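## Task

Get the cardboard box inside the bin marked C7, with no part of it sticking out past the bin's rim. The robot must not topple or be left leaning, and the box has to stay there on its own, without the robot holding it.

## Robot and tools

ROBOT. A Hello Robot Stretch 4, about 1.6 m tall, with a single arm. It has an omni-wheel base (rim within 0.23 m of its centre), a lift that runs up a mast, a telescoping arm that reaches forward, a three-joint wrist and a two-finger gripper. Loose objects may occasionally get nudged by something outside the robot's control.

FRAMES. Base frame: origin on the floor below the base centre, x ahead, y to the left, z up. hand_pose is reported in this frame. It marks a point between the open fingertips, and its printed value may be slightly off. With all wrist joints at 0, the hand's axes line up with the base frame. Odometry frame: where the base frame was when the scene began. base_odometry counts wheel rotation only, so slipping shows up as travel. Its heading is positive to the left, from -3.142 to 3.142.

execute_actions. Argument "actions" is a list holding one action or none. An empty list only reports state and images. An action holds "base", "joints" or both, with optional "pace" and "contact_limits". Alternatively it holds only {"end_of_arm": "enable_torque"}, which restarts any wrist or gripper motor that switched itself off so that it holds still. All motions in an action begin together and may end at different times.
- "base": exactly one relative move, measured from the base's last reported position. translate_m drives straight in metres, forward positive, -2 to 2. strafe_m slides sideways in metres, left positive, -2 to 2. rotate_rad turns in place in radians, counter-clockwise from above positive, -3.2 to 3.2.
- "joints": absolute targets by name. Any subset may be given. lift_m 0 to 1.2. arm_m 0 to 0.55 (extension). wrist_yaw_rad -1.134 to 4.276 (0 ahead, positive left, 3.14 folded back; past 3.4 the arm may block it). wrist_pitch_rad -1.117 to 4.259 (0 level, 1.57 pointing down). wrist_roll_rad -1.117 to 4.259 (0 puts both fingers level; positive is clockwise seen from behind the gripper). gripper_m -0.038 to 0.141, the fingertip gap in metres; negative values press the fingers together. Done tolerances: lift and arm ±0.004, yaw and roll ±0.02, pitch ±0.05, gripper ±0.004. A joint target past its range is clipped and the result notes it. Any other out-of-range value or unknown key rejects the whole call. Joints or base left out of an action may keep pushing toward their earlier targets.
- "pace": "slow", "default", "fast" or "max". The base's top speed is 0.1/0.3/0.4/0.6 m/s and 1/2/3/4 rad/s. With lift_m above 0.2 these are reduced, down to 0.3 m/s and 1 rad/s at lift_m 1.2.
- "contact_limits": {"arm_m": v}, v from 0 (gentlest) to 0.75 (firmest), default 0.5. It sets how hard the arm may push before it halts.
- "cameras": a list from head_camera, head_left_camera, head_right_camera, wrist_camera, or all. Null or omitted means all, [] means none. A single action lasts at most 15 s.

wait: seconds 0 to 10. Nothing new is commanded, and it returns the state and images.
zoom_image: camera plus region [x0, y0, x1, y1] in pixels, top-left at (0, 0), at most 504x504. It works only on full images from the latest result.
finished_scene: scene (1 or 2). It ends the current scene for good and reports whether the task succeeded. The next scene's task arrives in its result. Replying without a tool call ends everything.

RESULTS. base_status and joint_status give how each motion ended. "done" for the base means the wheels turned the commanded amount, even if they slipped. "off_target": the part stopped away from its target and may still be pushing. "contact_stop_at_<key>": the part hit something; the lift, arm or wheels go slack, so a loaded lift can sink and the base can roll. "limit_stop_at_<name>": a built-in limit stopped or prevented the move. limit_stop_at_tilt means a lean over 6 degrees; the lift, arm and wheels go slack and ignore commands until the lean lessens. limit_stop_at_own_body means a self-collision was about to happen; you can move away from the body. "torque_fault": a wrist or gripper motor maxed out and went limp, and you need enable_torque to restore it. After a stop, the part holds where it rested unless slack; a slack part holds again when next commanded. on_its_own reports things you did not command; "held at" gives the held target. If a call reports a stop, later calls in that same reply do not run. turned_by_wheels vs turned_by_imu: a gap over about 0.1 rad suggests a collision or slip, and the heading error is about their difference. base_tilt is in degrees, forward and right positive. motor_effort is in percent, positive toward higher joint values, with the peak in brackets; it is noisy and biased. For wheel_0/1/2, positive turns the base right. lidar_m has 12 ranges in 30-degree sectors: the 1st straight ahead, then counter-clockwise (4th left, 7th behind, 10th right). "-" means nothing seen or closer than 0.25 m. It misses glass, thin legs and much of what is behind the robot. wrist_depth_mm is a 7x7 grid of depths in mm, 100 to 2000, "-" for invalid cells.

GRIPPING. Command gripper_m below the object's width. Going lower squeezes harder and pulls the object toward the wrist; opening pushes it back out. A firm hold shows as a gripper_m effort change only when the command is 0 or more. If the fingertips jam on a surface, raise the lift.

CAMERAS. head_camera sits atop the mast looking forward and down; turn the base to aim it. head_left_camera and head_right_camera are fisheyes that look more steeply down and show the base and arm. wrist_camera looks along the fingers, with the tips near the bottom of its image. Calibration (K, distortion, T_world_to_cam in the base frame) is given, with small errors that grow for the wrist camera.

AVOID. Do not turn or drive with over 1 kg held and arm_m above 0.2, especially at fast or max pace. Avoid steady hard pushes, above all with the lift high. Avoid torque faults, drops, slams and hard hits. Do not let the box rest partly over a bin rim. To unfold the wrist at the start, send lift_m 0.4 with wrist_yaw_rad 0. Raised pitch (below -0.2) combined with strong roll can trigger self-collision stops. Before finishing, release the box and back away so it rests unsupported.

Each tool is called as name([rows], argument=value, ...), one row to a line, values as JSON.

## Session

execute_actions(actions=[], cameras=["head_camera","head_left_camera","head_right_camera"])

Scene clock: 0.00 s.
base_odometry: x=+0.000 y=+0.000 heading=+0.000 (m, m, rad; odometry frame)
turned_by_wheels: +0.000 (rad since the last result)
turned_by_imu: +0.000 (rad since the last result)
base_tilt: forward=-0.4 right=-0.3 (deg)
lidar_m: 0.95 0.99 1.40 2.24 1.03 0.75 0.71 0.77 0.71 0.67 0.71 0.98
base_status: not commanded
joint_positions: lift_m=+0.203 arm_m=+0.000 wrist_yaw_rad=+3.121 wrist_pitch_rad=-0.002 wrist_roll_rad=-0.006 gripper_m=+0.057
joint_status: not commanded
motor_effort: lift_m=+21 arm_m=+0 wrist_yaw_rad=+0 wrist_pitch_rad=-7 wrist_roll_rad=-1 gripper_m=-4 wheel_0=+0 wheel_1=+0 wheel_2=+0 (%)
hand_pose: x=-0.1155 y=+0.0935 z=+0.3823 quat_wxyz=(+0.011, +0.001, -0.003, +1.000) (m; base frame)
wrist_depth_mm: - 143 904 891 891 878 866 / - 135 193 904 891 878 866 / - 117 150 891 866 878 854 / - 130 185 878 878 866 854 / 140 174 866 866 866 854 854 / 878 878 866 854 213 854 842 / 878 866 866 866 842 854 854
pictures: head_camera, head_left_camera, head_right_camera
Images, in order (width x height): head_camera 420x560, head_left_camera 420x672, head_right_camera 420x672.

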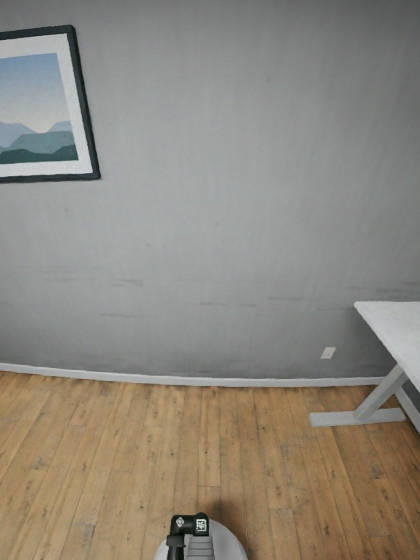

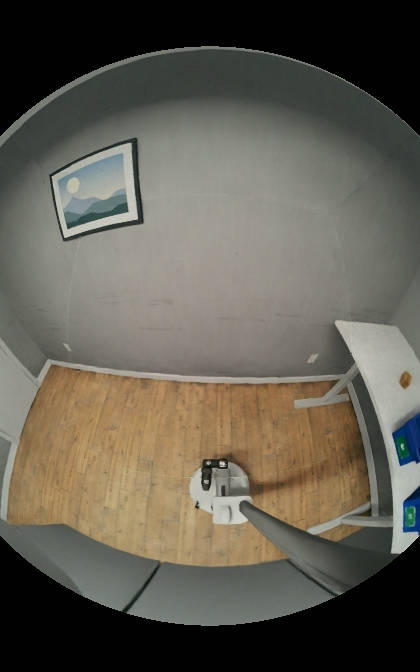

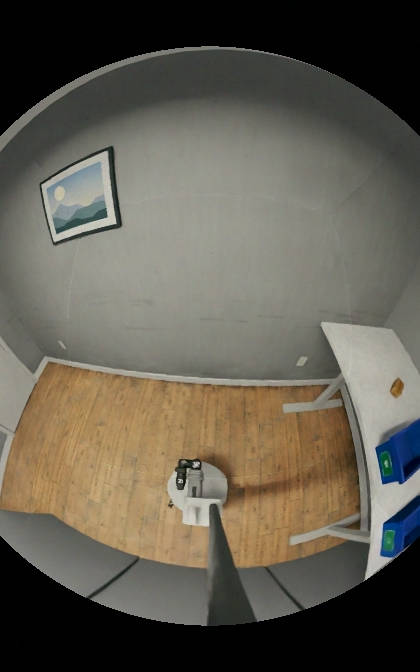

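execute_actions([
  {"base":{"rotate_rad":-1.6},"joints":{"lift_m":0.98,"wrist_yaw_rad":0,"gripper_m":0.14,"wrist_pitch_rad":0.8}},
], cameras=["head_camera","wrist_camera"])

Scene clock: 3.97 s.
base_odometry: x=+0.000 y=+0.000 heading=-1.600 (m, m, rad; odometry frame)
turned_by_wheels: -1.600 (rad since the last result)
turned_by_imu: -1.585 (rad since the last result)
base_tilt: forward=-0.2 right=-0.3 (deg)
lidar_m: 0.66 0.69 0.98 0.94 0.99 1.35 2.24 1.08 0.76 0.72 0.77 0.70
base_status: done
joint_positions: lift_m=+0.980 arm_m=+0.000 wrist_yaw_rad=+0.000 wrist_pitch_rad=+0.801 wrist_roll_rad=-0.006 gripper_m=+0.140
joint_status: all done
motor_effort: lift_m=+24(24) arm_m=+0(0) wrist_yaw_rad=+0(8) wrist_pitch_rad=-6(7) wrist_roll_rad=-2(1) gripper_m=-1(3) wheel_0=+1(7) wheel_1=+1(4) wheel_2=+0(5) (%)
hand_pose: x=+0.3718 y=-0.0874 z=+0.9507 quat_wxyz=(+0.921, -0.003, +0.390, +0.001) (m; base frame)
wrist_depth_mm: 591 549 473 508 525 466 466 / 480 488 477 1366 1366 878 991 / 1499 1537 1499 1464 1537 1255 1025 / 1205 1708 1708 1661 1661 1255 1025 / 1397 1464 1499 1464 1464 1366 1042 / 1336 1308 1281 1281 1255 206 1060 / 1182 1160 1118 160 1118 1138 1078
pictures: head_camera, wrist_camera
camera_calibration (this result's frames):
wrist_camera: T_world_to_cam=[[-0.0192303, -0.998667, -0.0479104, -0.02202], [-0.689224, 0.0479552, -0.72296, 1.01133], [0.724294, 0.0191183, -0.689227, 0.615809], [0, 0, 0, 1]] pos_world=[0.250579, -0.0822621, 1.15453]
Images, in order (width x height): head_camera 420x560, wrist_camera 616x392.

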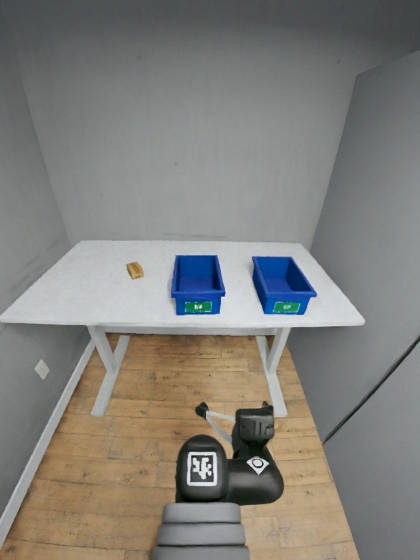

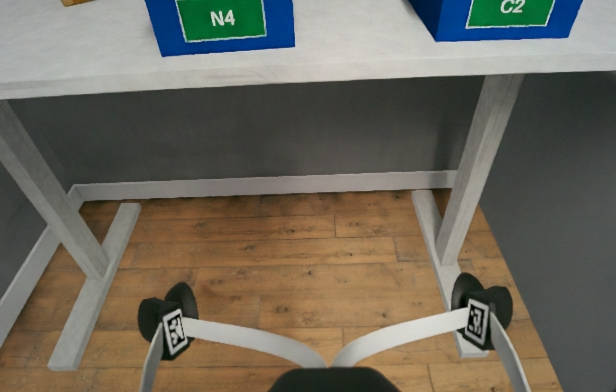

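execute_actions([
  {"base":{"strafe_m":0.46},"joints":{"lift_m":1.13}},
], cameras=[])

execute_actions([
  {"base":{"translate_m":0.2}},
], cameras=["wrist_camera"])

Scene clock: 7.00 s.
base_odometry: x=+0.460 y=-0.013 heading=-1.600 (m, m, rad; odometry frame)
turned_by_wheels: +0.000 (rad since the last result)
turned_by_imu: +0.001 (rad since the last result)
base_tilt: forward=-0.3 right=-0.3 (deg)
lidar_m: 0.65 0.71 0.51 0.48 0.52 0.70 2.13 1.73 1.25 1.19 0.98 0.70
base_status: done
joint_positions: lift_m=+1.130 arm_m=+0.000 wrist_yaw_rad=+0.000 wrist_pitch_rad=+0.801 wrist_roll_rad=-0.006 gripper_m=+0.140
joint_status: all done
motor_effort: lift_m=+23(25) arm_m=+0(0) wrist_yaw_rad=-3(1) wrist_pitch_rad=-4(5) wrist_roll_rad=-2(2) gripper_m=+0(2) wheel_0=+0(8) wheel_1=-1(6) wheel_2=+1(1) (%)
hand_pose: x=+0.3718 y=-0.0874 z=+1.1007 quat_wxyz=(+0.921, -0.003, +0.390, +0.001) (m; base frame)
wrist_depth_mm: 891 1060 976 946 931 715 683 / 854 768 741 741 723 591 512 / 647 621 609 603 597 580 564 / 778 1182 1708 1708 1808 1708 1708 / 854 1205 1576 1661 1618 1618 1464 / 820 1060 1464 1464 1430 207 1397 / 842 1060 1308 160 1255 1229 1255
pictures: none
No camera images: the call's "cameras" was empty. Leave "cameras" out to get every camera's image.

Scene clock: 9.07 s.
base_odometry: x=+0.454 y=-0.213 heading=-1.600 (m, m, rad; odometry frame)
turned_by_wheels: +0.000 (rad since the last result)
turned_by_imu: -0.001 (rad since the last result)
base_tilt: forward=-0.4 right=-0.3 (deg)
lidar_m: 0.46 0.49 0.52 0.48 0.53 0.72 2.07 1.72 1.25 1.19 0.71 0.50
base_status: done
joint_positions: lift_m=+1.130 arm_m=+0.000 wrist_yaw_rad=+0.000 wrist_pitch_rad=+0.801 wrist_roll_rad=-0.006 gripper_m=+0.140
joint_status: not commanded
motor_effort: lift_m=+24(24) arm_m=+0(0) wrist_yaw_rad=+0(0) wrist_pitch_rad=-4(4) wrist_roll_rad=-1(0) gripper_m=+2(1) wheel_0=+1(5) wheel_1=-1(7) wheel_2=+1(8) (%)
hand_pose: x=+0.3718 y=-0.0874 z=+1.1007 quat_wxyz=(+0.921, -0.003, +0.390, +0.001) (m; base frame)
wrist_depth_mm: 904 1008 991 960 931 904 891 / 842 768 759 715 732 580 609 / 654 627 609 597 597 549 427 / 535 525 512 512 508 496 415 / 462 455 445 445 433 430 427 / 759 436 421 1430 1430 207 1336 / 854 1078 1308 160 1255 1255 1255
pictures: wrist_camera
camera_calibration (this result's frames):
wrist_camera: T_world_to_cam=[[-0.0193399, -0.998664, -0.0479103, -0.0148146], [-0.689219, 0.0480308, -0.72296, 1.11977], [0.724295, 0.0190387, -0.689227, 0.719195], [0, 0, 0, 1]] pos_world=[0.25057, -0.0822708, 1.30453]
Images, in order (width x height): wrist_camera 616x392.

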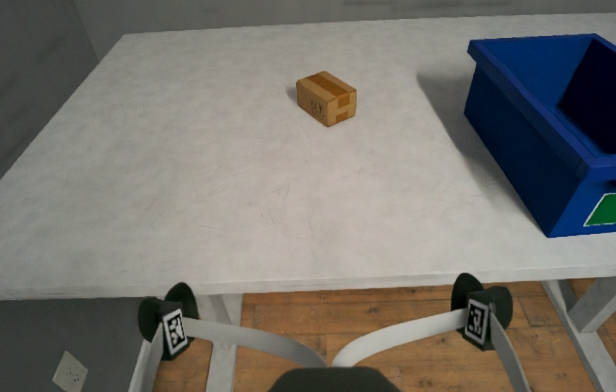

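execute_actions([
  {"base":{"strafe_m":-0.02},"joints":{"arm_m":0.47}},
], cameras=[])

execute_actions([
  {"joints":{"lift_m":0.995}},
], cameras=["wrist_camera"])

execute_actions([
  {"joints":{"gripper_m":0.02}},
], cameras=[])

execute_actions([
  {"joints":{"lift_m":1.1}},
], cameras=["wrist_camera"])

Scene clock: 11.80 s.
base_odometry: x=+0.434 y=-0.213 heading=-1.600 (m, m, rad; odometry frame)
turned_by_wheels: +0.000 (rad since the last result)
turned_by_imu: +0.000 (rad since the last result)
base_tilt: forward=-0.2 right=-0.4 (deg)
lidar_m: 0.46 0.49 0.54 0.50 0.54 0.75 2.20 1.70 1.23 1.17 0.70 0.51
base_status: done
joint_positions: lift_m=+1.130 arm_m=+0.469 wrist_yaw_rad=+0.000 wrist_pitch_rad=+0.801 wrist_roll_rad=-0.006 gripper_m=+0.140
joint_status: all done
motor_effort: lift_m=+24(23) arm_m=+7(4) wrist_yaw_rad=+1(0) wrist_pitch_rad=-5(6) wrist_roll_rad=-1(0) gripper_m=+0(1) wheel_0=-2(9) wheel_1=+2(9) wheel_2=+0(1) (%)
hand_pose: x=+0.8403 y=-0.0874 z=+1.1007 quat_wxyz=(+0.921, -0.003, +0.390, +0.001) (m; base frame)
wrist_depth_mm: 549 549 564 559 554 559 559 / 615 615 621 621 621 621 627 / 621 627 609 597 585 585 569 / 530 525 512 508 500 496 488 / 459 452 442 442 436 430 427 / 399 387 387 387 387 207 375 / 355 345 342 160 334 334 336
pictures: none
No camera images: the call's "cameras" was empty. Leave "cameras" out to get every camera's image.

Scene clock: 13.43 s.
base_odometry: x=+0.434 y=-0.213 heading=-1.600 (m, m, rad; odometry frame)
turned_by_wheels: +0.000 (rad since the last result)
turned_by_imu: +0.000 (rad since the last result)
base_tilt: forward=-0.4 right=-0.3 (deg)
lidar_m: 0.45 0.49 0.55 0.51 0.53 0.75 2.18 1.69 1.22 1.17 0.70 0.52
base_status: not commanded
joint_positions: lift_m=+0.995 arm_m=+0.469 wrist_yaw_rad=-0.001 wrist_pitch_rad=+0.800 wrist_roll_rad=-0.006 gripper_m=+0.140
joint_status: all done
motor_effort: lift_m=+15(21) arm_m=+7(7) wrist_yaw_rad=+2(2) wrist_pitch_rad=-2(3) wrist_roll_rad=-1(2) gripper_m=-1(1) wheel_0=-2(2) wheel_1=+2(2) wheel_2=+0(0) (%)
hand_pose: x=+0.8406 y=-0.0876 z=+0.9667 quat_wxyz=(+0.921, -0.003, +0.389, +0.001) (m; base frame)
wrist_depth_mm: 549 554 554 549 544 544 535 / 484 477 466 455 445 439 436 / 392 384 377 373 366 364 357 / 329 325 320 317 314 306 306 / 283 281 277 211 271 267 264 / 248 240 220 186 184 204 234 / 220 215 213 160 183 207 209
pictures: wrist_camera
camera_calibration (this result's frames):
wrist_camera: T_world_to_cam=[[-0.0202299, -0.998645, -0.0479368, -0.0115845], [-0.68819, 0.0486892, -0.723895, 1.3461], [0.725249, 0.0183453, -0.688243, 0.285505], [0, 0, 0, 1]] pos_world=[0.719073, -0.0823468, 1.17037]
Images, in order (width x height): wrist_camera 616x392.

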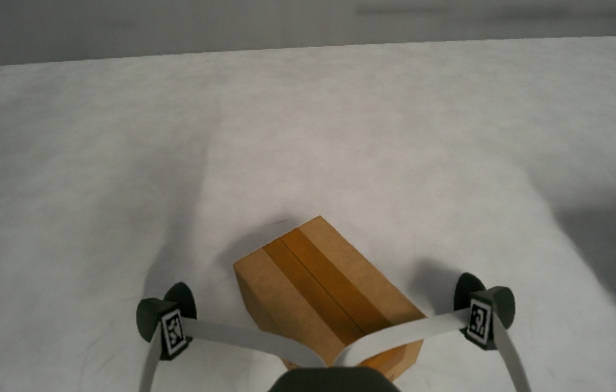

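Scene clock: 15.60 s.
base_odometry: x=+0.434 y=-0.213 heading=-1.600 (m, m, rad; odometry frame)
turned_by_wheels: +0.000 (rad since the last result)
turned_by_imu: +0.000 (rad since the last result)
base_tilt: forward=-0.2 right=-0.4 (deg)
lidar_m: 0.45 0.46 0.53 0.50 0.53 0.76 2.19 1.70 1.21 1.17 0.70 0.50
base_status: not commanded
joint_positions: lift_m=+0.995 arm_m=+0.469 wrist_yaw_rad=+0.000 wrist_pitch_rad=+0.802 wrist_roll_rad=-0.006 gripper_m=+0.021
joint_status: all done
motor_effort: lift_m=+17(17) arm_m=+7(7) wrist_yaw_rad=+1(3) wrist_pitch_rad=-6(18) wrist_roll_rad=-1(0) gripper_m=-26(26) wheel_0=-2(2) wheel_1=+2(2) wheel_2=+0(0) (%)
hand_pose: x=+0.8403 y=-0.0874 z=+0.9662 quat_wxyz=(+0.921, -0.003, +0.390, +0.001) (m; base frame)
wrist_depth_mm: 559 554 539 549 544 539 530 / 484 469 459 449 439 433 427 / 384 382 373 368 362 357 351 / 324 322 315 310 306 301 300 / 278 276 273 206 260 264 262 / 245 244 236 180 183 232 230 / 217 211 206 167 179 199 208
pictures: none
No camera images: the call's "cameras" was empty. Leave "cameras" out to get every camera's image.

Scene clock: 17.07 s.
base_odometry: x=+0.434 y=-0.213 heading=-1.600 (m, m, rad; odometry frame)
turned_by_wheels: +0.000 (rad since the last result)
turned_by_imu: +0.000 (rad since the last result)
base_tilt: forward=-0.1 right=-0.5 (deg)
lidar_m: 0.45 0.51 0.52 0.50 0.55 0.73 2.18 1.68 1.23 1.16 0.70 0.49
base_status: not commanded
joint_positions: lift_m=+1.100 arm_m=+0.469 wrist_yaw_rad=+0.000 wrist_pitch_rad=+0.802 wrist_roll_rad=-0.006 gripper_m=+0.021
joint_status: all done
motor_effort: lift_m=+24(24) arm_m=+7(7) wrist_yaw_rad=+2(0) wrist_pitch_rad=-7(9) wrist_roll_rad=+0(1) gripper_m=-25(26) wheel_0=-2(2) wheel_1=+2(2) wheel_2=+0(0) (%)
hand_pose: x=+0.8402 y=-0.0874 z=+1.0705 quat_wxyz=(+0.921, -0.003, +0.391, +0.001) (m; base frame)
wrist_depth_mm: 549 554 554 549 559 554 559 / 609 609 615 615 609 609 615 / 574 564 554 549 530 525 521 / 480 473 469 462 462 452 445 / 415 410 407 206 384 394 387 / 362 364 349 181 185 345 342 / 325 315 306 167 178 296 307
pictures: wrist_camera
camera_calibration (this result's frames):
wrist_camera: T_world_to_cam=[[-0.0196433, -0.998662, -0.0478289, -0.00710079], [-0.689867, 0.048164, -0.722332, 1.42065], [0.723669, 0.0188066, -0.689891, 0.3603], [0, 0, 0, 1]] pos_world=[0.719185, -0.0822917, 1.27441]
Images, in order (width x height): wrist_camera 616x392.

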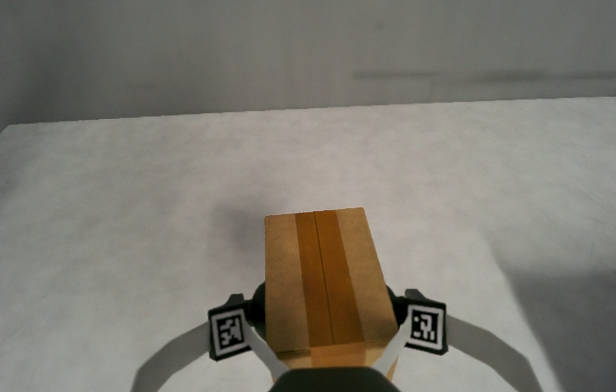

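Back wall is ~2.44 behind; the gap is likely there.

execute_actions([
  {"base":{"translate_m":-1.95},"joints":{"arm_m":0}},
], cameras=[])

execute_actions([
  {"base":{"rotate_rad":-1.57}},
], cameras=["head_camera"])

Scene clock: 25.17 s.
base_odometry: x=+0.491 y=+1.736 heading=-1.600 (m, m, rad; odometry frame)
turned_by_wheels: +0.000 (rad since the last result)
turned_by_imu: +0.011 (rad since the last result)
base_tilt: forward=-0.3 right=-0.3 (deg)
lidar_m: 2.02 0.77 0.54 0.52 0.55 0.51 0.44 0.52 0.74 1.59 1.23 1.67
base_status: done
joint_positions: lift_m=+1.100 arm_m=+0.001 wrist_yaw_rad=+0.000 wrist_pitch_rad=+0.803 wrist_roll_rad=-0.006 gripper_m=+0.021
joint_status: all done
motor_effort: lift_m=+24(24) arm_m=-7(7) wrist_yaw_rad=+0(1) wrist_pitch_rad=-8(9) wrist_roll_rad=-1(0) gripper_m=-26(26) wheel_0=+0(5) wheel_1=+1(5) wheel_2=-2(8) (%)
hand_pose: x=+0.3727 y=-0.0874 z=+1.0704 quat_wxyz=(+0.921, -0.003, +0.391, +0.001) (m; base frame)
wrist_depth_mm: 917 1308 - - - - 1708 / 904 1336 - - - - 1756 / 904 1336 - - - - 1708 / 904 1281 1921 1863 1863 1808 1756 / 891 1308 1618 205 1576 1576 1576 / 878 1308 1430 181 183 1430 1397 / 891 1118 1255 167 179 1182 1255
pictures: none
No camera images: the call's "cameras" was empty. Leave "cameras" out to get every camera's image.

Scene clock: 27.67 s.
base_odometry: x=+0.491 y=+1.737 heading=+3.113 (m, m, rad; odometry frame)
turned_by_wheels: -1.570 (rad since the last result)
turned_by_imu: -1.555 (rad since the last result)
base_tilt: forward=-0.3 right=-0.5 (deg)
lidar_m: 1.55 1.22 1.70 1.98 0.75 0.57 0.51 0.57 0.52 0.45 0.52 0.73
base_status: done
joint_positions: lift_m=+1.100 arm_m=+0.001 wrist_yaw_rad=+0.000 wrist_pitch_rad=+0.802 wrist_roll_rad=-0.006 gripper_m=+0.021
joint_status: not commanded
motor_effort: lift_m=+23(24) arm_m=-7(7) wrist_yaw_rad=+0(0) wrist_pitch_rad=-9(8) wrist_roll_rad=-1(1) gripper_m=-26(26) wheel_0=+1(6) wheel_1=+1(4) wheel_2=-1(4) (%)
hand_pose: x=+0.3727 y=-0.0874 z=+1.0706 quat_wxyz=(+0.921, -0.003, +0.391, +0.001) (m; base frame)
wrist_depth_mm: 931 1060 - - - 1025 715 / 1008 1060 - - - 1042 715 / 1138 1182 - - - 1078 707 / 1308 1281 1808 1921 1808 1078 723 / 1537 1537 1576 206 1537 1060 676 / 1499 1464 1430 180 183 1008 699 / 1336 1255 1255 167 178 831 707
pictures: head_camera
Images, in order (width x height): head_camera 420x560.

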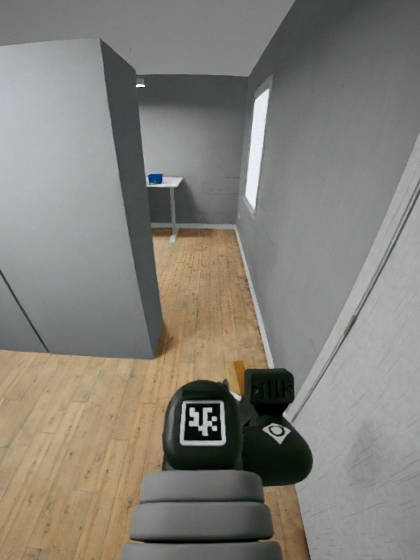

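execute_actions([
  {"base":{"translate_m":2.0},"joints":{"lift_m":1.19}},
], cameras=[])

execute_actions([
  {"base":{"strafe_m":1.0}},
], cameras=["head_camera","head_left_camera"])

Scene clock: 35.93 s.
base_odometry: x=-1.508 y=+1.793 heading=+3.113 (m, m, rad; odometry frame)
turned_by_wheels: +0.000 (rad since the last result)
turned_by_imu: -0.011 (rad since the last result)
base_tilt: forward=-0.4 right=-0.4 (deg)
lidar_m: 1.74 1.49 2.01 1.35 0.52 0.56 2.52 0.78 0.57 0.52 0.55 0.75
base_status: done
joint_positions: lift_m=+1.190 arm_m=+0.001 wrist_yaw_rad=+0.000 wrist_pitch_rad=+0.803 wrist_roll_rad=-0.006 gripper_m=+0.021
joint_status: all done
motor_effort: lift_m=+24(26) arm_m=-7(7) wrist_yaw_rad=-2(1) wrist_pitch_rad=-7(7) wrist_roll_rad=-1(1) gripper_m=-25(25) wheel_0=-1(7) wheel_1=+0(6) wheel_2=+2(7) (%)
hand_pose: x=+0.3727 y=-0.0874 z=+1.1605 quat_wxyz=(+0.921, -0.003, +0.391, +0.001) (m; base frame)
wrist_depth_mm: 1160 1336 1921 - 1863 1042 715 / - - - - - 1042 715 / - - - - - 1078 732 / - - - - 1921 1118 707 / 1808 1756 1708 206 1618 1098 707 / 1576 1499 1499 181 184 1025 750 / 1430 1366 1308 167 178 904 741
pictures: none
No camera images: the call's "cameras" was empty. Leave "cameras" out to get every camera's image.

Scene clock: 40.60 s.
base_odometry: x=-1.536 y=+0.793 heading=+3.114 (m, m, rad; odometry frame)
turned_by_wheels: +0.000 (rad since the last result)
turned_by_imu: +0.003 (rad since the last result)
base_tilt: forward=-0.3 right=-0.4 (deg)
lidar_m: 1.40 1.47 1.45 1.28 0.47 0.35 0.31 0.34 0.50 1.54 1.61 1.47
base_status: done
joint_positions: lift_m=+1.190 arm_m=+0.001 wrist_yaw_rad=+0.000 wrist_pitch_rad=+0.803 wrist_roll_rad=-0.006 gripper_m=+0.021
joint_status: not commanded
motor_effort: lift_m=+23(24) arm_m=-7(7) wrist_yaw_rad=-1(1) wrist_pitch_rad=-7(8) wrist_roll_rad=+0(0) gripper_m=-26(26) wheel_0=+2(8) wheel_1=-1(10) wheel_2=+1(2) (%)
hand_pose: x=+0.3727 y=-0.0874 z=+1.1605 quat_wxyz=(+0.921, -0.003, +0.391, +0.001) (m; base frame)
wrist_depth_mm: 1308 1308 1255 1281 1618 1983 - / - - - - - - - / - - - - - - - / - - - 1921 1921 1921 1921 / 1863 1808 1756 206 1661 1708 1618 / 1618 1537 1499 180 185 1464 1499 / 1397 1366 1336 167 178 1281 1366
pictures: head_camera, head_left_camera
Images, in order (width x height): head_camera 420x560, head_left_camera 420x672.

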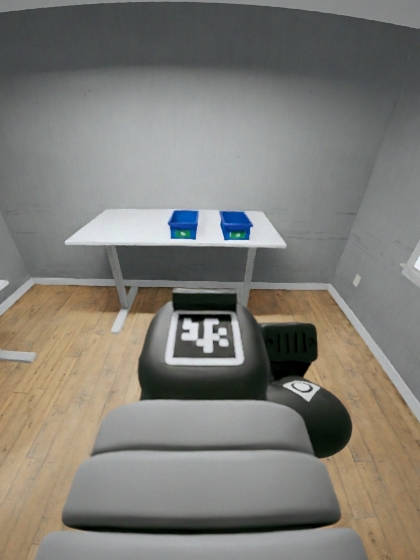

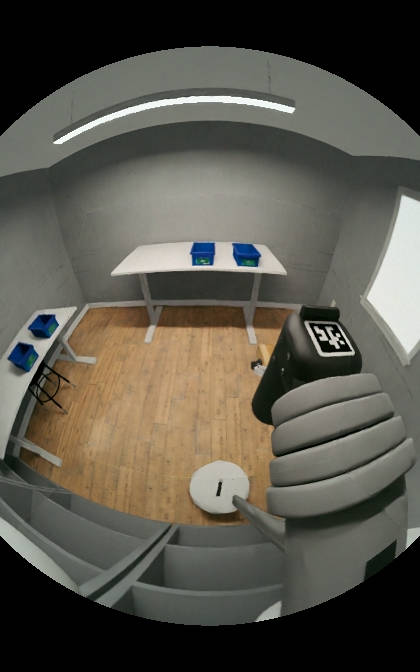

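execute_actions([
  {"base":{"translate_m":0.8}},
], cameras=["wrist_camera"])

Scene clock: 44.90 s.
base_odometry: x=-2.336 y=+0.816 heading=+3.114 (m, m, rad; odometry frame)
turned_by_wheels: +0.000 (rad since the last result)
turned_by_imu: -0.004 (rad since the last result)
base_tilt: forward=-0.3 right=-0.3 (deg)
lidar_m: 0.60 0.65 0.89 1.40 1.48 1.17 1.11 1.19 1.61 1.51 1.58 0.66
base_status: done
joint_positions: lift_m=+1.190 arm_m=+0.001 wrist_yaw_rad=+0.000 wrist_pitch_rad=+0.803 wrist_roll_rad=-0.006 gripper_m=+0.021
joint_status: not commanded
motor_effort: lift_m=+23(23) arm_m=-7(7) wrist_yaw_rad=+0(0) wrist_pitch_rad=-7(7) wrist_roll_rad=+0(2) gripper_m=-27(26) wheel_0=-1(5) wheel_1=+1(5) wheel_2=+0(8) (%)
hand_pose: x=+0.3727 y=-0.0874 z=+1.1605 quat_wxyz=(+0.921, -0.003, +0.391, +0.001) (m; base frame)
wrist_depth_mm: 1138 1098 1138 1118 1078 1098 1160 / 946 732 741 820 741 831 1255 / 750 554 661 691 539 627 707 / 615 580 580 597 569 580 569 / 1281 1708 1756 205 1336 1708 1661 / 1537 1576 1537 180 183 1499 1464 / 1397 1366 1336 167 178 1281 1366
pictures: wrist_camera
camera_calibration (this result's frames):
wrist_camera: T_world_to_cam=[[-0.019517, -0.998665, -0.0478241, -0.0120038], [-0.689986, 0.0480703, -0.722225, 1.16309], [0.72356, 0.0189023, -0.690003, 0.760927], [0, 0, 0, 1]] pos_world=[0.251702, -0.0822811, 1.36448]
Images, in order (width x height): wrist_camera 616x392.

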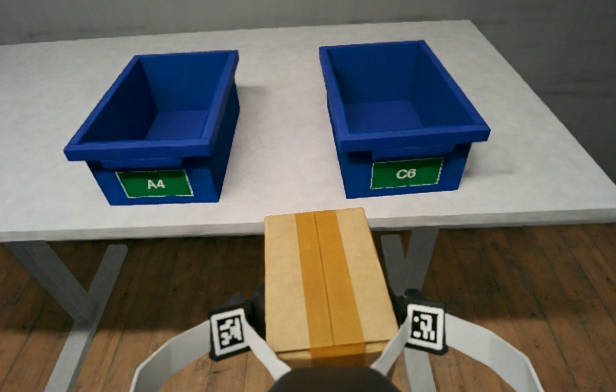

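execute_actions([
  {"base":{"translate_m":-0.3}},
], cameras=[])

execute_actions([
  {"base":{"rotate_rad":1.57},"joints":{"lift_m":0.98}},
], cameras=[])

execute_actions([
  {"base":{"translate_m":0.75}},
], cameras=["head_camera","wrist_camera"])

Scene clock: 47.57 s.
base_odometry: x=-2.036 y=+0.807 heading=+3.113 (m, m, rad; odometry frame)
turned_by_wheels: +0.000 (rad since the last result)
turned_by_imu: +0.001 (rad since the last result)
base_tilt: forward=-0.3 right=-0.4 (deg)
lidar_m: 0.90 0.92 1.32 1.39 1.18 0.87 0.82 0.87 1.61 1.52 1.58 0.95
base_status: done
joint_positions: lift_m=+1.190 arm_m=+0.001 wrist_yaw_rad=+0.000 wrist_pitch_rad=+0.803 wrist_roll_rad=-0.006 gripper_m=+0.021
joint_status: not commanded
motor_effort: lift_m=+23(23) arm_m=-7(7) wrist_yaw_rad=-1(0) wrist_pitch_rad=-8(7) wrist_roll_rad=-1(2) gripper_m=-26(27) wheel_0=+0(4) wheel_1=+0(8) wheel_2=-2(7) (%)
hand_pose: x=+0.3727 y=-0.0874 z=+1.1605 quat_wxyz=(+0.921, -0.003, +0.391, +0.001) (m; base frame)
wrist_depth_mm: 1182 1205 946 1042 946 1397 1499 / 931 842 820 831 788 842 1618 / 1308 1808 1863 1863 1863 1808 1863 / - - 1983 1983 1921 - 1921 / 1863 1808 1708 205 1661 1708 1708 / 1618 1537 1537 180 184 1464 1499 / 1397 1336 1308 167 178 1281 1336
pictures: none
No camera images: the call's "cameras" was empty. Leave "cameras" out to get every camera's image.

Scene clock: 50.37 s.
base_odometry: x=-2.036 y=+0.807 heading=-1.600 (m, m, rad; odometry frame)
turned_by_wheels: +1.570 (rad since the last result)
turned_by_imu: +1.555 (rad since the last result)
base_tilt: forward=-0.3 right=-0.4 (deg)
lidar_m: 1.40 1.18 0.86 0.82 0.85 1.60 1.53 1.58 0.97 0.91 0.95 1.28
base_status: done
joint_positions: lift_m=+0.980 arm_m=+0.001 wrist_yaw_rad=+0.000 wrist_pitch_rad=+0.803 wrist_roll_rad=-0.006 gripper_m=+0.021
joint_status: all done
motor_effort: lift_m=+18(21) arm_m=-7(7) wrist_yaw_rad=+1(0) wrist_pitch_rad=-9(8) wrist_roll_rad=-2(1) gripper_m=-25(25) wheel_0=-1(4) wheel_1=-1(1) wheel_2=-1(3) (%)
hand_pose: x=+0.3727 y=-0.0874 z=+0.9510 quat_wxyz=(+0.921, -0.003, +0.391, +0.001) (m; base frame)
wrist_depth_mm: 1708 1308 1281 1205 1205 1255 1921 / 1499 - - - - - - / 1808 - 1983 - 1863 1921 1921 / 1366 1756 1808 1708 1708 1708 1618 / 1430 1499 1464 206 1430 1464 1397 / 1308 1366 1255 180 183 1255 1281 / 1182 1160 1138 167 178 1098 1118
pictures: none
No camera images: the call's "cameras" was empty. Leave "cameras" out to get every camera's image.

Scene clock: 54.33 s.
base_odometry: x=-2.058 y=+0.057 heading=-1.600 (m, m, rad; odometry frame)
turned_by_wheels: +0.000 (rad since the last result)
turned_by_imu: -0.003 (rad since the last result)
base_tilt: forward=-0.4 right=-0.3 (deg)
lidar_m: 0.65 0.68 0.85 0.82 0.86 1.19 2.28 1.37 0.95 0.89 0.94 0.69
base_status: done
joint_positions: lift_m=+0.980 arm_m=+0.001 wrist_yaw_rad=+0.000 wrist_pitch_rad=+0.803 wrist_roll_rad=-0.006 gripper_m=+0.021
joint_status: not commanded
motor_effort: lift_m=+19(19) arm_m=-6(7) wrist_yaw_rad=-2(1) wrist_pitch_rad=-10(8) wrist_roll_rad=-2(1) gripper_m=-24(25) wheel_0=+1(4) wheel_1=-1(4) wheel_2=+2(7) (%)
hand_pose: x=+0.3727 y=-0.0874 z=+0.9509 quat_wxyz=(+0.921, -0.003, +0.391, +0.001) (m; base frame)
wrist_depth_mm: 1182 1160 1138 1138 1138 1118 1160 / 976 946 878 809 878 778 732 / 788 759 707 564 723 597 585 / 647 647 634 615 634 621 609 / 1397 1499 1537 206 1397 1397 1464 / 1281 1308 1281 180 183 1255 1205 / 1182 1138 1098 167 178 1078 1138
pictures: head_camera, wrist_camera
camera_calibration (this result's frames):
wrist_camera: T_world_to_cam=[[-0.0194557, -0.998666, -0.0478267, -0.0220376], [-0.689958, 0.0480307, -0.722254, 1.0117], [0.723588, 0.0189465, -0.689972, 0.616247], [0, 0, 0, 1]] pos_world=[0.251691, -0.0822763, 1.15484]
Images, in order (width x height): head_camera 420x560, wrist_camera 616x392.

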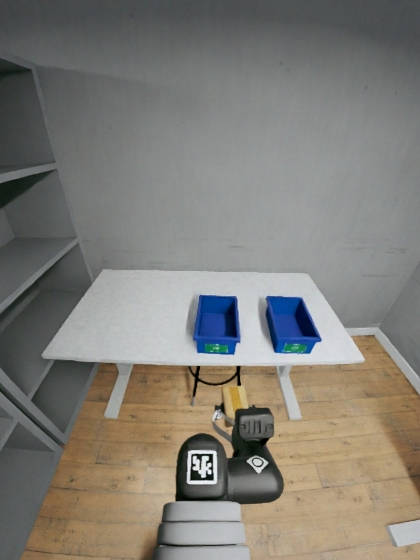

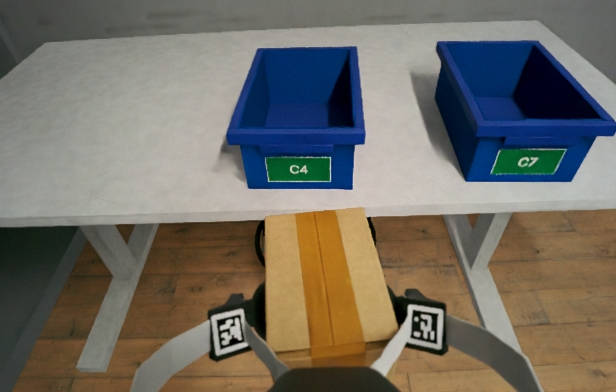

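execute_actions([
  {"base":{"strafe_m":-0.355},"joints":{"arm_m":0.49}},
], cameras=[])

execute_actions([
  {"joints":{"lift_m":0.88}},
], cameras=["wrist_camera"])

Scene clock: 56.97 s.
base_odometry: x=-2.413 y=+0.068 heading=-1.600 (m, m, rad; odometry frame)
turned_by_wheels: +0.000 (rad since the last result)
turned_by_imu: -0.001 (rad since the last result)
base_tilt: forward=-0.3 right=-0.3 (deg)
lidar_m: 0.64 0.69 0.94 1.17 1.22 1.69 2.28 0.82 0.58 0.54 0.58 0.71
base_status: done
joint_positions: lift_m=+0.980 arm_m=+0.489 wrist_yaw_rad=+0.000 wrist_pitch_rad=+0.802 wrist_roll_rad=-0.006 gripper_m=+0.021
joint_status: all done
motor_effort: lift_m=+19(19) arm_m=+7(5) wrist_yaw_rad=+0(1) wrist_pitch_rad=-9(8) wrist_roll_rad=-1(0) gripper_m=-27(24) wheel_0=-2(9) wheel_1=+1(7) wheel_2=+1(0) (%)
hand_pose: x=+0.8602 y=-0.0874 z=+0.9509 quat_wxyz=(+0.921, -0.003, +0.391, +0.001) (m; base frame)
wrist_depth_mm: 699 699 699 699 715 707 707 / 778 788 778 788 788 788 788 / 778 768 741 732 723 732 904 / 640 640 634 621 615 609 1008 / 473 554 521 206 394 530 1118 / 402 488 349 180 183 469 466 / 397 424 315 167 178 402 415
pictures: none
No camera images: the call's "cameras" was empty. Leave "cameras" out to get every camera's image.

Scene clock: 58.40 s.
base_odometry: x=-2.413 y=+0.068 heading=-1.600 (m, m, rad; odometry frame)
turned_by_wheels: +0.000 (rad since the last result)
turned_by_imu: +0.000 (rad since the last result)
base_tilt: forward=-0.4 right=-0.4 (deg)
lidar_m: 0.64 0.70 0.93 1.17 1.22 1.69 2.28 0.81 0.60 0.54 0.59 0.70
base_status: not commanded
joint_positions: lift_m=+0.880 arm_m=+0.489 wrist_yaw_rad=+0.000 wrist_pitch_rad=+0.802 wrist_roll_rad=-0.006 gripper_m=+0.021
joint_status: all done
motor_effort: lift_m=+18(20) arm_m=+7(7) wrist_yaw_rad=-1(1) wrist_pitch_rad=-8(6) wrist_roll_rad=-1(2) gripper_m=-27(27) wheel_0=-2(2) wheel_1=+1(1) wheel_2=+1(1) (%)
hand_pose: x=+0.8602 y=-0.0874 z=+0.8510 quat_wxyz=(+0.921, -0.003, +0.391, +0.001) (m; base frame)
wrist_depth_mm: 699 707 707 715 715 707 715 / 723 707 699 683 676 691 798 / 597 580 574 559 554 549 866 / 492 492 334 332 324 469 466 / 402 421 353 206 281 402 397 / 366 364 262 181 184 349 351 / 338 216 286 167 178 196 317
pictures: wrist_camera
camera_calibration (this result's frames):
wrist_camera: T_world_to_cam=[[-0.0194291, -0.998667, -0.0478282, -0.0173484], [-0.689902, 0.0480149, -0.722308, 1.27588], [0.723642, 0.018963, -0.689915, 0.194485], [0, 0, 0, 1]] pos_world=[0.739158, -0.0822745, 1.05493]
Images, in order (width x height): wrist_camera 616x392.

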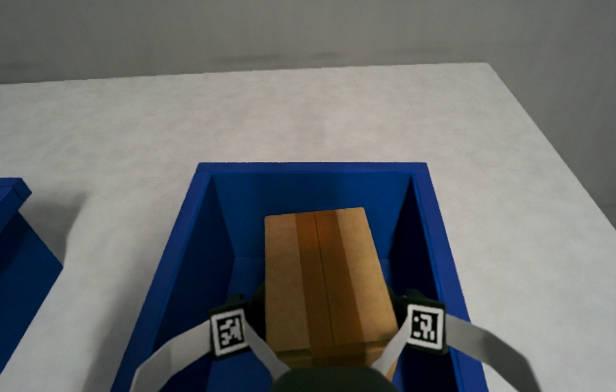

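execute_actions([
  {"base":{"strafe_m":0.015},"joints":{"lift_m":0.8}},
], cameras=[])

execute_actions([
  {"joints":{"gripper_m":0.09}},
], cameras=[])

execute_actions([
  {"joints":{"lift_m":0.96}},
], cameras=[])

finished_scene(scene=2)

Scene clock: 59.87 s.
base_odometry: x=-2.398 y=+0.067 heading=-1.600 (m, m, rad; odometry frame)
turned_by_wheels: +0.000 (rad since the last result)
turned_by_imu: +0.000 (rad since the last result)
base_tilt: forward=-0.3 right=-0.3 (deg)
lidar_m: 0.65 0.68 0.93 1.16 1.20 1.69 2.28 0.87 0.58 0.56 0.61 0.70
base_status: done
joint_positions: lift_m=+0.800 arm_m=+0.489 wrist_yaw_rad=+0.000 wrist_pitch_rad=+0.802 wrist_roll_rad=-0.006 gripper_m=+0.021
joint_status: all done
motor_effort: lift_m=+18(18) arm_m=+7(7) wrist_yaw_rad=+1(0) wrist_pitch_rad=-9(8) wrist_roll_rad=-1(0) gripper_m=-25(26) wheel_0=-1(7) wheel_1=-1(6) wheel_2=+0(0) (%)
hand_pose: x=+0.8602 y=-0.0874 z=+0.7710 quat_wxyz=(+0.921, -0.003, +0.391, +0.001) (m; base frame)
wrist_depth_mm: 683 676 676 668 654 640 715 / 564 549 282 279 276 496 517 / 449 436 290 298 296 242 407 / 379 206 301 332 330 201 345 / 324 179 297 206 298 200 163 / 277 167 224 181 184 183 146 / 134 147 236 167 178 171 140
pictures: none
No camera images: the call's "cameras" was empty. Leave "cameras" out to get every camera's image.

Scene clock: 61.37 s.
base_odometry: x=-2.398 y=+0.067 heading=-1.600 (m, m, rad; odometry frame)
turned_by_wheels: +0.000 (rad since the last result)
turned_by_imu: +0.000 (rad since the last result)
base_tilt: forward=-0.4 right=-0.3 (deg)
lidar_m: 0.65 0.68 0.96 1.15 1.21 1.67 2.28 0.85 0.60 0.56 0.58 0.68
base_status: not commanded
joint_positions: lift_m=+0.800 arm_m=+0.489 wrist_yaw_rad=+0.000 wrist_pitch_rad=+0.802 wrist_roll_rad=-0.006 gripper_m=+0.090
joint_status: all done
motor_effort: lift_m=+18(18) arm_m=+7(7) wrist_yaw_rad=+1(0) wrist_pitch_rad=-6(7) wrist_roll_rad=-2(0) gripper_m=-1(26) wheel_0=-1(1) wheel_1=+0(0) wheel_2=+1(0) (%)
hand_pose: x=+0.8603 y=-0.0874 z=+0.7711 quat_wxyz=(+0.921, -0.003, +0.390, +0.001) (m; base frame)
wrist_depth_mm: 683 676 676 676 640 640 707 / 559 539 281 278 274 504 521 / 445 442 289 298 296 242 407 / 375 207 301 334 330 202 347 / 325 178 297 254 303 201 164 / 278 167 221 217 218 184 146 / 135 156 235 195 234 171 144
pictures: none
No camera images: the call's "cameras" was empty. Leave "cameras" out to get every camera's image.

Scene clock: 63.10 s.
base_odometry: x=-2.398 y=+0.067 heading=-1.600 (m, m, rad; odometry frame)
turned_by_wheels: +0.000 (rad since the last result)
turned_by_imu: +0.000 (rad since the last result)
base_tilt: forward=-0.4 right=-0.3 (deg)
lidar_m: 0.65 0.69 0.98 1.15 1.22 1.68 2.27 0.83 0.58 0.57 0.58 0.71
base_status: not commanded
joint_positions: lift_m=+0.960 arm_m=+0.489 wrist_yaw_rad=+0.000 wrist_pitch_rad=+0.802 wrist_roll_rad=-0.006 gripper_m=+0.090
joint_status: all done
motor_effort: lift_m=+24(26) arm_m=+7(7) wrist_yaw_rad=+0(1) wrist_pitch_rad=-6(6) wrist_roll_rad=-1(1) gripper_m=-2(2) wheel_0=-1(1) wheel_1=+0(0) wheel_2=+1(0) (%)
hand_pose: x=+0.8603 y=-0.0874 z=+0.9306 quat_wxyz=(+0.921, -0.003, +0.390, +0.001) (m; base frame)
wrist_depth_mm: 699 699 691 707 715 707 707 / 768 768 778 788 778 768 798 / 741 741 715 699 699 683 878 / 615 603 603 597 585 574 991 / 397 521 500 397 382 504 508 / 382 466 220 442 430 439 439 / 379 415 301 355 338 277 394
pictures: none
No camera images: the call's "cameras" was empty. Leave "cameras" out to get every camera's image.

The scene is finished: the task was done.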